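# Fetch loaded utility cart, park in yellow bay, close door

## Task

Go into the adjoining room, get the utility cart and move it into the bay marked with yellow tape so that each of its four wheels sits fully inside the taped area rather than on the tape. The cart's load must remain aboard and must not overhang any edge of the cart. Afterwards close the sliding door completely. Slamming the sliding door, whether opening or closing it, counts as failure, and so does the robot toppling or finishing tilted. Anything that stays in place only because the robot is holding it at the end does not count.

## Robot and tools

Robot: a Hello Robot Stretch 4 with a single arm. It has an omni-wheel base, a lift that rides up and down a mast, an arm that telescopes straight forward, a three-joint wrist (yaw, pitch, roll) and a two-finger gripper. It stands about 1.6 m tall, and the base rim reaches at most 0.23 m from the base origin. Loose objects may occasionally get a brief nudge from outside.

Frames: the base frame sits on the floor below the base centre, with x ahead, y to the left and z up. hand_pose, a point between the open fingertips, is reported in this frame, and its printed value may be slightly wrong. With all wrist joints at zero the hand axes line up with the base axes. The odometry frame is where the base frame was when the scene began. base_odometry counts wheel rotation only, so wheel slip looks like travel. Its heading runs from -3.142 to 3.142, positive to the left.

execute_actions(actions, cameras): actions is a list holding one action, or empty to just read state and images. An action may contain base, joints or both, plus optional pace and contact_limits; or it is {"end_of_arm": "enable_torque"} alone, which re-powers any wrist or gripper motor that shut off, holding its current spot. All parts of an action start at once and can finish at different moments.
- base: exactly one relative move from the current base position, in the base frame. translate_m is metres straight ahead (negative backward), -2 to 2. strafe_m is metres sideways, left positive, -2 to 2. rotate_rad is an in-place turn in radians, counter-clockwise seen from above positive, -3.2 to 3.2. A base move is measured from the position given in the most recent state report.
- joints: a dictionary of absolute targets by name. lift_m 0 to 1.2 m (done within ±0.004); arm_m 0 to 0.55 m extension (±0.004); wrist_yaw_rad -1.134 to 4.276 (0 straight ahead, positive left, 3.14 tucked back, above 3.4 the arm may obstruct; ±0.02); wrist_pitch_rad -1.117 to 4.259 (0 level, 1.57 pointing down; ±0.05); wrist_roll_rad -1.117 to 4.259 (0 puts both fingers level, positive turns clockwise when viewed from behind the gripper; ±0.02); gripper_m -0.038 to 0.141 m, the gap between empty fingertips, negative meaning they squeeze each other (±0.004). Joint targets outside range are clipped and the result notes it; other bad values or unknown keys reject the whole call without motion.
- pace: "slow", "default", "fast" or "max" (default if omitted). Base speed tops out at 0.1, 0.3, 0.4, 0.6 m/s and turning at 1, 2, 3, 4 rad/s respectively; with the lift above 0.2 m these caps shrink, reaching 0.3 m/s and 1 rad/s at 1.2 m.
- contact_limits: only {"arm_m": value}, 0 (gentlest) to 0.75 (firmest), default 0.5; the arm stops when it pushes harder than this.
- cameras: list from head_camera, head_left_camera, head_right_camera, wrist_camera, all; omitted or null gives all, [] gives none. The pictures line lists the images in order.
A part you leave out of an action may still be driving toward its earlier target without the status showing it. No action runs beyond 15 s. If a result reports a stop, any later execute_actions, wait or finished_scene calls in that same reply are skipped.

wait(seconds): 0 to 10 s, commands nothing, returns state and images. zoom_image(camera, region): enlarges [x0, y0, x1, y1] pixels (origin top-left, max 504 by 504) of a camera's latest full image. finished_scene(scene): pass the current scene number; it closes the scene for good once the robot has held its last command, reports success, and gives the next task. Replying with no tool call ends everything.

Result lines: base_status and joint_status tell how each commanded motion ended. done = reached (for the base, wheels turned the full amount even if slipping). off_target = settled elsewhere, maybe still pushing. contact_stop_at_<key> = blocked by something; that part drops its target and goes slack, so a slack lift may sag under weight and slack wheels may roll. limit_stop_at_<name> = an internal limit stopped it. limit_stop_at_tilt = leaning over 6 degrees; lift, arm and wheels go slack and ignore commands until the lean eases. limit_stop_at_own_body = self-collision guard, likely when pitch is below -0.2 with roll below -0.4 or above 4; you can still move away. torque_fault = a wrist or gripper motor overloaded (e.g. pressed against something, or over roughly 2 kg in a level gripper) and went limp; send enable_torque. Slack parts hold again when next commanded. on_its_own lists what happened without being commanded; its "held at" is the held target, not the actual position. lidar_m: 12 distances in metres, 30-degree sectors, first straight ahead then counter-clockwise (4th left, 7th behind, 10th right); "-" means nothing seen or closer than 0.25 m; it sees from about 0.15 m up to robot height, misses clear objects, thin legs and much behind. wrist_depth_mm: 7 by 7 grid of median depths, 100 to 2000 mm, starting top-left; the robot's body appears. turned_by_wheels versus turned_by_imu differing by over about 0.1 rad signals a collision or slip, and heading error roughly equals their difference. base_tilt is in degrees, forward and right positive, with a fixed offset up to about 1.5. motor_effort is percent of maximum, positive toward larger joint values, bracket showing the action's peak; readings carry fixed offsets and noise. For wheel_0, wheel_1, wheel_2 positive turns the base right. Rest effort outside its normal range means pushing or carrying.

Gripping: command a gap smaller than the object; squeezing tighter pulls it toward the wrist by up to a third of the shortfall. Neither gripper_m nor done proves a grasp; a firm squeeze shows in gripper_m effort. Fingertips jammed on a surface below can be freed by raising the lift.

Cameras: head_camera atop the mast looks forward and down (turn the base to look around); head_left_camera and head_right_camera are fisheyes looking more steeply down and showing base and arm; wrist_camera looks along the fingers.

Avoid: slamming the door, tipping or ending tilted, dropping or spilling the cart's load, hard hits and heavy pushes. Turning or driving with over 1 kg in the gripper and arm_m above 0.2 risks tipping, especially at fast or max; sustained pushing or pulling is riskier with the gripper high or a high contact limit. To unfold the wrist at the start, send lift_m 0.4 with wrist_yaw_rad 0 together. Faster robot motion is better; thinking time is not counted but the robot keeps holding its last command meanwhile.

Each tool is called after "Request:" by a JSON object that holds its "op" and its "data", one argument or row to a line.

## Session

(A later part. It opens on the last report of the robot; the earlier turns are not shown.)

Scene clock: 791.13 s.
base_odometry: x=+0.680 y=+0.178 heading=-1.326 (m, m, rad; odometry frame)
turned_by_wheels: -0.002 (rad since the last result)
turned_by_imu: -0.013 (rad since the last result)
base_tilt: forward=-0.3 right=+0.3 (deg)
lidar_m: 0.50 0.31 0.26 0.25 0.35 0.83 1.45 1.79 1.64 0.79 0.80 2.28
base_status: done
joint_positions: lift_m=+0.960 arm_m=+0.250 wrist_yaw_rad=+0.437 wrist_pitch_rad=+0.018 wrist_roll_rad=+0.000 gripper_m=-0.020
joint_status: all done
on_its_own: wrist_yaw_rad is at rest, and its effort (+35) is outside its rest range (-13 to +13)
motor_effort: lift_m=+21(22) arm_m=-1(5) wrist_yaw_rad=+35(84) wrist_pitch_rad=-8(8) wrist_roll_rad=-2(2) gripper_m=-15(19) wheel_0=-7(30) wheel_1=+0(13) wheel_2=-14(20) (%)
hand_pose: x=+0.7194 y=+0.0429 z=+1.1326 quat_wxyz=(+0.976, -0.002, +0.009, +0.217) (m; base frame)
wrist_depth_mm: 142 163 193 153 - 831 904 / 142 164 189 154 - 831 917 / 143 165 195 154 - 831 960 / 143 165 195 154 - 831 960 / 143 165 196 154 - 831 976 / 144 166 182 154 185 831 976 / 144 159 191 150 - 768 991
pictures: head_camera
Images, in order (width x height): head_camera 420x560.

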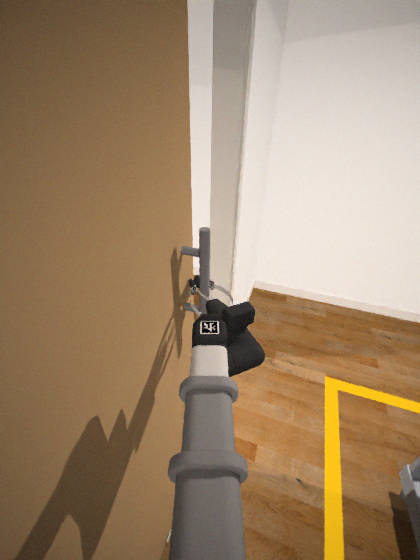

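Request:
{"op": "execute_actions", "data": {
  "actions": [
    {"base":{"strafe_m":-0.07},"joints":{"wrist_yaw_rad":0.55},"pace":"slow"}
  ],
  "cameras": []
}}

Request:
{"op": "execute_actions", "data": {
  "actions": [
    {"base":{"strafe_m":-0.07},"joints":{"wrist_yaw_rad":0.78},"pace":"slow"}
  ],
  "cameras": []
}}

Request:
{"op": "execute_actions", "data": {
  "actions": [
    {"base":{"translate_m":0.14},"joints":{"wrist_yaw_rad":0.7},"pace":"slow"}
  ],
  "cameras": []
}}

Request:
{"op": "execute_actions", "data": {
  "actions": [
    {"base":{"translate_m":0.14},"joints":{"wrist_yaw_rad":0.55},"pace":"slow"}
  ],
  "cameras": ["head_camera"]
}}

Scene clock: 805.13 s.
base_odometry: x=+0.613 y=+0.161 heading=-1.324 (m, m, rad; odometry frame)
turned_by_wheels: +0.003 (rad since the last result)
turned_by_imu: -0.003 (rad since the last result)
base_tilt: forward=-0.4 right=+0.1 (deg)
lidar_m: 0.61 0.38 0.32 0.33 0.42 0.98 1.49 1.79 1.59 0.74 0.72 2.25
base_status: done
joint_positions: lift_m=+0.960 arm_m=+0.250 wrist_yaw_rad=+0.570 wrist_pitch_rad=+0.018 wrist_roll_rad=+0.000 gripper_m=-0.020
joint_status: all done
on_its_own: wrist_yaw_rad is at rest, and its effort (-60) is outside its rest range (-13 to +13)
motor_effort: lift_m=+21(21) arm_m=-1(1) wrist_yaw_rad=-60(69) wrist_pitch_rad=-8(9) wrist_roll_rad=-1(1) gripper_m=-18(18) wheel_0=+20(20) wheel_1=+5(11) wheel_2=+12(14) (%)
hand_pose: x=+0.7111 y=+0.0821 z=+1.1326 quat_wxyz=(+0.960, -0.002, +0.009, +0.281) (m; base frame)
wrist_depth_mm: 173 194 221 171 - 1863 741 / 173 194 213 171 - 1921 732 / 174 195 221 172 - 1863 741 / 174 195 222 173 - 1921 741 / 174 195 219 173 - 1921 732 / 175 196 182 174 - 1921 741 / 174 186 215 168 - 1808 732
pictures: none
No camera images: the call's "cameras" was empty. Leave "cameras" out to get every camera's image.

Scene clock: 806.97 s.
base_odometry: x=+0.545 y=+0.144 heading=-1.321 (m, m, rad; odometry frame)
turned_by_wheels: +0.003 (rad since the last result)
turned_by_imu: +0.031 (rad since the last result)
base_tilt: forward=-0.4 right=+0.2 (deg)
lidar_m: 0.63 0.44 0.39 0.40 0.51 1.21 1.52 1.70 1.53 0.63 0.67 2.21
base_status: done
joint_positions: lift_m=+0.960 arm_m=+0.250 wrist_yaw_rad=+0.799 wrist_pitch_rad=+0.018 wrist_roll_rad=+0.000 gripper_m=-0.020
joint_status: all done
on_its_own: wrist_yaw_rad is at rest, and its effort (-56) is outside its rest range (-13 to +13)
motor_effort: lift_m=+21(21) arm_m=-1(1) wrist_yaw_rad=-56(59) wrist_pitch_rad=-7(9) wrist_roll_rad=-1(1) gripper_m=-19(21) wheel_0=+22(22) wheel_1=+3(12) wheel_2=+14(14) (%)
hand_pose: x=+0.6850 y=+0.1457 z=+1.1327 quat_wxyz=(+0.921, -0.003, +0.008, +0.389) (m; base frame)
wrist_depth_mm: 196 211 226 176 - - 1808 / 196 211 227 176 - - 1808 / 196 211 227 177 - - 1808 / 196 211 228 177 - - 1808 / 197 211 228 178 - - 1808 / 197 212 185 178 - - 1808 / 197 205 226 153 - - 1808
pictures: none
No camera images: the call's "cameras" was empty. Leave "cameras" out to get every camera's image.

Scene clock: 809.67 s.
base_odometry: x=+0.580 y=+0.009 heading=-1.322 (m, m, rad; odometry frame)
turned_by_wheels: -0.001 (rad since the last result)
turned_by_imu: -0.006 (rad since the last result)
base_tilt: forward=-0.3 right=+0.2 (deg)
lidar_m: 0.61 0.39 0.35 0.35 0.43 1.05 1.66 1.75 1.58 0.62 0.69 2.08
base_status: done
joint_positions: lift_m=+0.960 arm_m=+0.250 wrist_yaw_rad=+0.692 wrist_pitch_rad=+0.018 wrist_roll_rad=+0.000 gripper_m=-0.020
joint_status: all done
on_its_own: wrist_yaw_rad is at rest, and its effort (+20) is outside its rest range (-13 to +13)
motor_effort: lift_m=+21(22) arm_m=+0(1) wrist_yaw_rad=+20(77) wrist_pitch_rad=-6(7) wrist_roll_rad=-2(2) gripper_m=-11(19) wheel_0=-9(30) wheel_1=+2(14) wheel_2=-10(15) (%)
hand_pose: x=+0.6988 y=+0.1168 z=+1.1327 quat_wxyz=(+0.941, -0.003, +0.009, +0.339) (m; base frame)
wrist_depth_mm: 172 188 209 161 - 1863 621 / 172 189 206 162 - 1863 621 / 172 189 210 162 - 1863 621 / 172 189 210 163 - 1921 615 / 173 190 211 163 - 1863 621 / 173 190 202 163 199 1863 621 / 174 183 208 150 - 1708 621
pictures: none
No camera images: the call's "cameras" was empty. Leave "cameras" out to get every camera's image.

Scene clock: 812.33 s.
base_odometry: x=+0.614 y=-0.127 heading=-1.323 (m, m, rad; odometry frame)
turned_by_wheels: -0.001 (rad since the last result)
turned_by_imu: -0.020 (rad since the last result)
base_tilt: forward=-0.4 right=+0.3 (deg)
lidar_m: 0.55 0.34 0.30 0.30 0.39 0.91 1.79 1.82 1.63 0.62 0.73 1.94
base_status: done
joint_positions: lift_m=+0.960 arm_m=+0.250 wrist_yaw_rad=+0.540 wrist_pitch_rad=+0.018 wrist_roll_rad=+0.000 gripper_m=-0.020
joint_status: all done
on_its_own: wrist_yaw_rad is at rest, and its effort (+26) is outside its rest range (-13 to +13)
motor_effort: lift_m=+21(21) arm_m=+0(1) wrist_yaw_rad=+26(48) wrist_pitch_rad=-9(7) wrist_roll_rad=-2(1) gripper_m=-14(14) wheel_0=-6(18) wheel_1=+0(15) wheel_2=-6(18) (%)
hand_pose: x=+0.7133 y=+0.0734 z=+1.1326 quat_wxyz=(+0.964, -0.002, +0.009, +0.267) (m; base frame)
wrist_depth_mm: 153 173 199 153 1921 530 634 / 153 174 196 154 1863 530 640 / 154 174 200 155 1863 530 647 / 154 174 201 155 1921 530 647 / 154 175 202 156 1921 535 654 / 155 176 190 156 186 530 654 / 155 169 198 153 1808 508 661
pictures: head_camera
Images, in order (width x height): head_camera 420x560.

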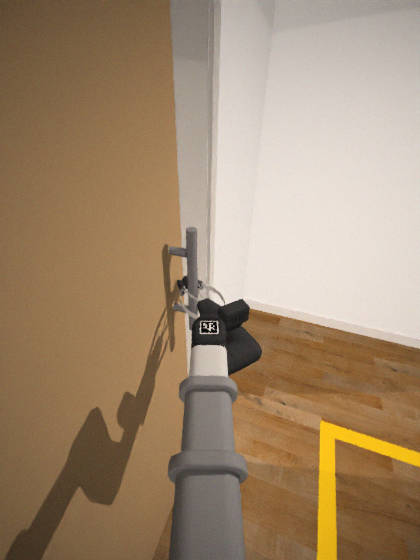

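Request:
{"op": "execute_actions", "data": {
  "actions": [
    {"base":{"strafe_m":-0.07},"joints":{"wrist_yaw_rad":0.8},"pace":"slow"}
  ],
  "cameras": []
}}

Request:
{"op": "execute_actions", "data": {
  "actions": [
    {"base":{"translate_m":0.12},"joints":{"wrist_yaw_rad":0.68},"pace":"slow"}
  ],
  "cameras": []
}}

Request:
{"op": "execute_actions", "data": {
  "actions": [
    {"joints":{"arm_m":0.4,"wrist_yaw_rad":0.5},"pace":"slow"}
  ],
  "cameras": ["head_camera","wrist_camera"]
}}

Scene clock: 821.83 s.
base_odometry: x=+0.546 y=-0.144 heading=-1.320 (m, m, rad; odometry frame)
turned_by_wheels: +0.003 (rad since the last result)
turned_by_imu: -0.025 (rad since the last result)
base_tilt: forward=-0.4 right=+0.3 (deg)
lidar_m: 0.64 0.41 0.36 0.37 0.47 1.03 1.83 1.76 1.56 0.54 0.64 1.91
base_status: done
joint_positions: lift_m=+0.960 arm_m=+0.250 wrist_yaw_rad=+0.819 wrist_pitch_rad=+0.018 wrist_roll_rad=+0.000 gripper_m=-0.020
joint_status: all done
on_its_own: wrist_yaw_rad is at rest, and its effort (-58) is outside its rest range (-13 to +13)
motor_effort: lift_m=+21(22) arm_m=-1(1) wrist_yaw_rad=-58(86) wrist_pitch_rad=-8(9) wrist_roll_rad=-1(1) gripper_m=-14(24) wheel_0=+21(21) wheel_1=+3(19) wheel_2=+15(18) (%)
hand_pose: x=+0.6819 y=+0.1511 z=+1.1327 quat_wxyz=(+0.917, -0.003, +0.008, +0.398) (m; base frame)
wrist_depth_mm: 193 208 226 176 - 1863 480 / 194 209 227 177 - 1863 480 / 194 209 226 178 - 1863 480 / 195 209 227 178 - 1808 477 / 195 210 229 178 - 1863 480 / 195 210 186 179 - 1863 480 / 195 204 225 153 - 554 477
pictures: none
No camera images: the call's "cameras" was empty. Leave "cameras" out to get every camera's image.

Scene clock: 824.33 s.
base_odometry: x=+0.576 y=-0.260 heading=-1.321 (m, m, rad; odometry frame)
turned_by_wheels: -0.001 (rad since the last result)
turned_by_imu: +0.021 (rad since the last result)
base_tilt: forward=-0.4 right=+0.2 (deg)
lidar_m: 0.60 0.38 0.32 0.33 0.42 0.95 1.95 1.79 0.58 0.57 0.67 1.79
base_status: done
joint_positions: lift_m=+0.960 arm_m=+0.250 wrist_yaw_rad=+0.672 wrist_pitch_rad=+0.018 wrist_roll_rad=+0.000 gripper_m=-0.020
joint_status: all done
on_its_own: wrist_yaw_rad is at rest, and its effort (+20) is outside its rest range (-13 to +13)
motor_effort: lift_m=+21(21) arm_m=-1(1) wrist_yaw_rad=+20(86) wrist_pitch_rad=-8(8) wrist_roll_rad=-1(3) gripper_m=-10(23) wheel_0=-5(29) wheel_1=+1(17) wheel_2=-10(13) (%)
hand_pose: x=+0.7012 y=+0.1113 z=+1.1328 quat_wxyz=(+0.944, -0.003, +0.008, +0.330) (m; base frame)
wrist_depth_mm: 167 185 206 159 512 410 496 / 167 185 205 160 512 413 496 / 168 186 208 160 512 413 496 / 168 186 208 160 517 415 500 / 168 186 209 161 508 418 500 / 169 187 199 162 185 418 504 / 169 182 206 158 484 407 504
pictures: none
No camera images: the call's "cameras" was empty. Leave "cameras" out to get every camera's image.

Scene clock: 827.10 s.
base_odometry: x=+0.576 y=-0.260 heading=-1.322 (m, m, rad; odometry frame)
turned_by_wheels: -0.001 (rad since the last result)
turned_by_imu: -0.006 (rad since the last result)
base_tilt: forward=-0.5 right=+0.1 (deg)
lidar_m: 0.60 0.39 0.32 0.33 0.43 0.97 1.94 1.79 0.58 0.58 0.67 1.79
base_status: not commanded
joint_positions: lift_m=+0.960 arm_m=+0.399 wrist_yaw_rad=+0.488 wrist_pitch_rad=+0.018 wrist_roll_rad=+0.000 gripper_m=-0.020
joint_status: all done
on_its_own: wrist_yaw_rad is at rest, and its effort (+33) is outside its rest range (-13 to +13)
motor_effort: lift_m=+22(21) arm_m=+8(11) wrist_yaw_rad=+33(52) wrist_pitch_rad=-8(8) wrist_roll_rad=-1(2) gripper_m=-10(13) wheel_0=-10(15) wheel_1=-3(6) wheel_2=-13(13) (%)
hand_pose: x=+0.8654 y=+0.0580 z=+1.1326 quat_wxyz=(+0.970, -0.002, +0.009, +0.242) (m; base frame)
wrist_depth_mm: 147 168 196 151 389 517 750 / 147 168 191 151 392 521 750 / 147 168 197 152 392 521 768 / 147 169 197 152 392 525 778 / 148 169 198 153 397 525 778 / 148 169 185 153 186 530 778 / 149 163 195 150 384 466 788
pictures: head_camera, wrist_camera
Images, in order (width x height): head_camera 420x560, wrist_camera 616x392.

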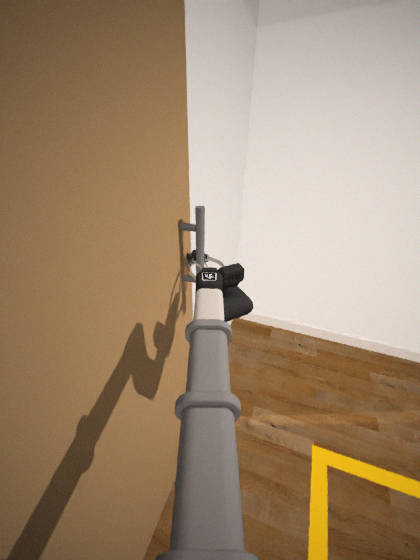

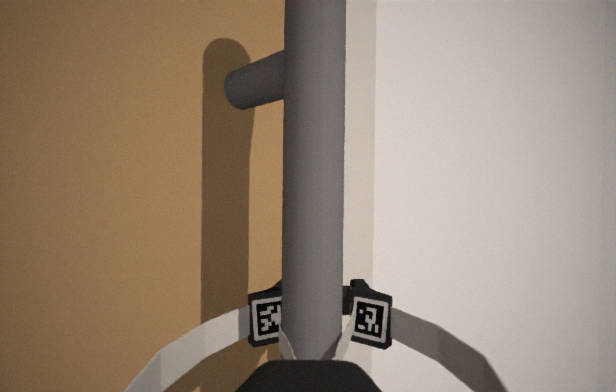

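Nearly closed; casing sliver remains. Push on until contact.

Request:
{"op": "execute_actions", "data": {
  "actions": [
    {"joints":{"arm_m":0.55,"wrist_yaw_rad":0.36},"pace":"slow","contact_limits":{"arm_m":0.4}}
  ],
  "cameras": ["head_camera","wrist_camera"]
}}

Scene clock: 834.23 s.
base_odometry: x=+0.576 y=-0.260 heading=-1.320 (m, m, rad; odometry frame)
turned_by_wheels: +0.002 (rad since the last result)
turned_by_imu: +0.004 (rad since the last result)
base_tilt: forward=-0.4 right=+0.1 (deg)
lidar_m: 0.60 0.36 0.32 0.33 0.49 0.96 1.95 1.78 0.57 0.58 0.69 1.79
base_status: not commanded
joint_positions: lift_m=+0.960 arm_m=+0.518 wrist_yaw_rad=+0.336 wrist_pitch_rad=+0.017 wrist_roll_rad=+0.001 gripper_m=-0.020
joint_status: arm_m contact_stop (moved +0.119 of +0.151); wrist_yaw_rad contact_stop_at_arm_m (moved -0.152 of -0.128)
joint sent to its limit — the command would take arm_m past its upper limit, so that joint was sent only as far as its limit.
on_its_own: arm_m is slack since a contact_stop (your +0.550 is given up); wrist_yaw_rad is at rest, and its effort (+20) is outside its rest range (-13 to +13)
motor_effort: lift_m=+20(21) arm_m=+0(18) wrist_yaw_rad=+20(35) wrist_pitch_rad=-8(37) wrist_roll_rad=-2(2) gripper_m=-16(19) wheel_0=-1(12) wheel_1=-1(6) wheel_2=-3(15) (%)
contact_limits: arm_m 0.4
hand_pose: x=+0.9898 y=+0.0127 z=+1.1330 quat_wxyz=(+0.986, -0.001, +0.009, +0.167) (m; base frame)
wrist_depth_mm: 123 144 155 118 418 654 904 / 123 144 156 118 421 661 891 / 123 144 169 118 421 668 904 / 123 145 170 118 424 676 904 / 124 145 171 118 427 676 891 / 124 145 166 118 183 676 891 / 124 139 167 117 410 156 904
pictures: head_camera, wrist_camera
Images, in order (width x height): head_camera 420x560, wrist_camera 616x392.

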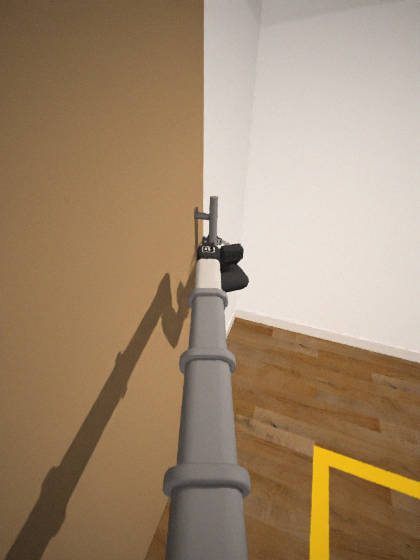

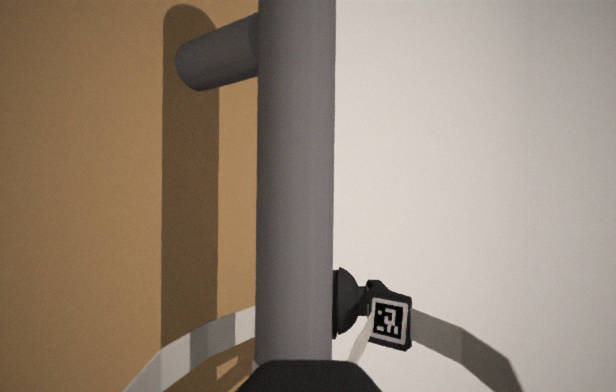

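Request:
{"op": "execute_actions", "data": {
  "actions": [
    {"joints":{"gripper_m":0.05}}
  ],
  "cameras": []
}}

Request:
{"op": "execute_actions", "data": {
  "actions": [
    {"joints":{"arm_m":0.15},"pace":"slow"}
  ],
  "cameras": ["head_camera","wrist_camera"]
}}

Scene clock: 840.20 s.
base_odometry: x=+0.576 y=-0.260 heading=-1.321 (m, m, rad; odometry frame)
turned_by_wheels: -0.001 (rad since the last result)
turned_by_imu: -0.002 (rad since the last result)
base_tilt: forward=-0.5 right=+0.2 (deg)
lidar_m: 0.60 0.37 0.33 0.33 0.49 0.98 1.95 1.78 0.58 0.58 0.67 1.80
base_status: not commanded
joint_positions: lift_m=+0.960 arm_m=+0.515 wrist_yaw_rad=+0.334 wrist_pitch_rad=+0.017 wrist_roll_rad=+0.001 gripper_m=+0.050
joint_status: all done
on_its_own: arm_m is slack since a contact_stop (your +0.550 is given up); wrist_yaw_rad is at rest, and its effort (+29) is outside its rest range (-13 to +13)
motor_effort: lift_m=+20(20) arm_m=+0(0) wrist_yaw_rad=+29(29) wrist_pitch_rad=-5(4) wrist_roll_rad=-2(2) gripper_m=+1(15) wheel_0=-2(2) wheel_1=-1(1) wheel_2=-9(9) (%)
hand_pose: x=+0.9870 y=+0.0119 z=+1.1330 quat_wxyz=(+0.986, -0.001, +0.009, +0.166) (m; base frame)
wrist_depth_mm: 126 148 164 122 430 676 904 / 126 148 158 123 433 683 904 / 126 149 175 123 436 691 904 / 126 149 176 123 436 699 904 / 127 150 176 123 439 707 917 / 127 149 172 123 188 707 904 / 128 146 163 122 421 707 904
pictures: none
No camera images: the call's "cameras" was empty. Leave "cameras" out to get every camera's image.

Scene clock: 845.13 s.
base_odometry: x=+0.576 y=-0.260 heading=-1.320 (m, m, rad; odometry frame)
turned_by_wheels: +0.001 (rad since the last result)
turned_by_imu: +0.000 (rad since the last result)
base_tilt: forward=-0.4 right=+0.2 (deg)
lidar_m: 0.61 0.38 0.32 0.33 0.49 0.97 1.95 1.78 0.57 0.57 0.70 1.79
base_status: not commanded
joint_positions: lift_m=+0.960 arm_m=+0.151 wrist_yaw_rad=+0.344 wrist_pitch_rad=+0.018 wrist_roll_rad=+0.000 gripper_m=+0.050
joint_status: all done
motor_effort: lift_m=+20(20) arm_m=-6(8) wrist_yaw_rad=-2(29) wrist_pitch_rad=-5(5) wrist_roll_rad=-1(2) gripper_m=-5(5) wheel_0=+1(6) wheel_1=+0(2) wheel_2=-2(9) (%)
hand_pose: x=+0.6229 y=+0.0151 z=+1.1328 quat_wxyz=(+0.985, -0.001, +0.009, +0.171) (m; base frame)
wrist_depth_mm: 228 267 322 404 544 1025 1205 / 229 267 324 410 521 1042 1205 / 229 268 325 407 496 1042 1205 / 230 270 325 413 504 1060 1205 / 229 270 325 413 504 1042 1205 / 230 271 197 413 196 1060 1205 / 230 258 317 144 535 1078 1205
pictures: head_camera, wrist_camera
Images, in order (width x height): head_camera 420x560, wrist_camera 616x392.

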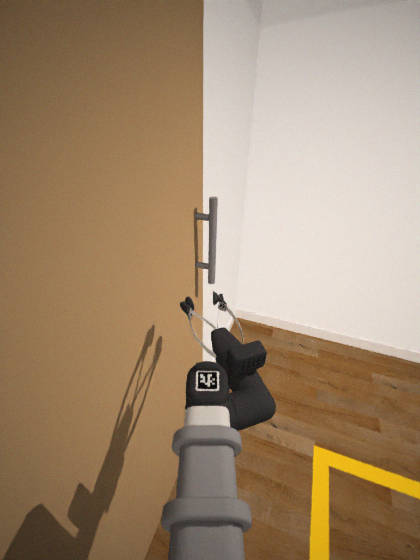

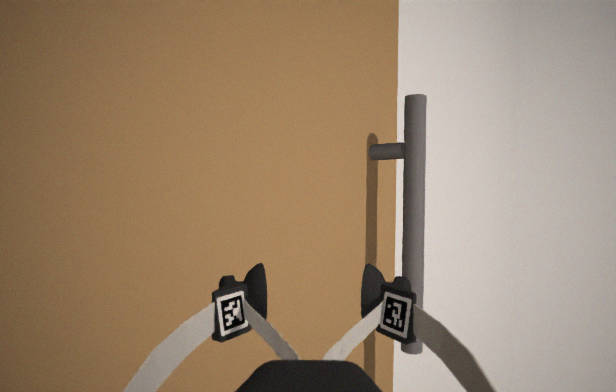

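Request:
{"op": "finished_scene", "data": {
  "scene": 2
}}

The scene is finished: the task was done.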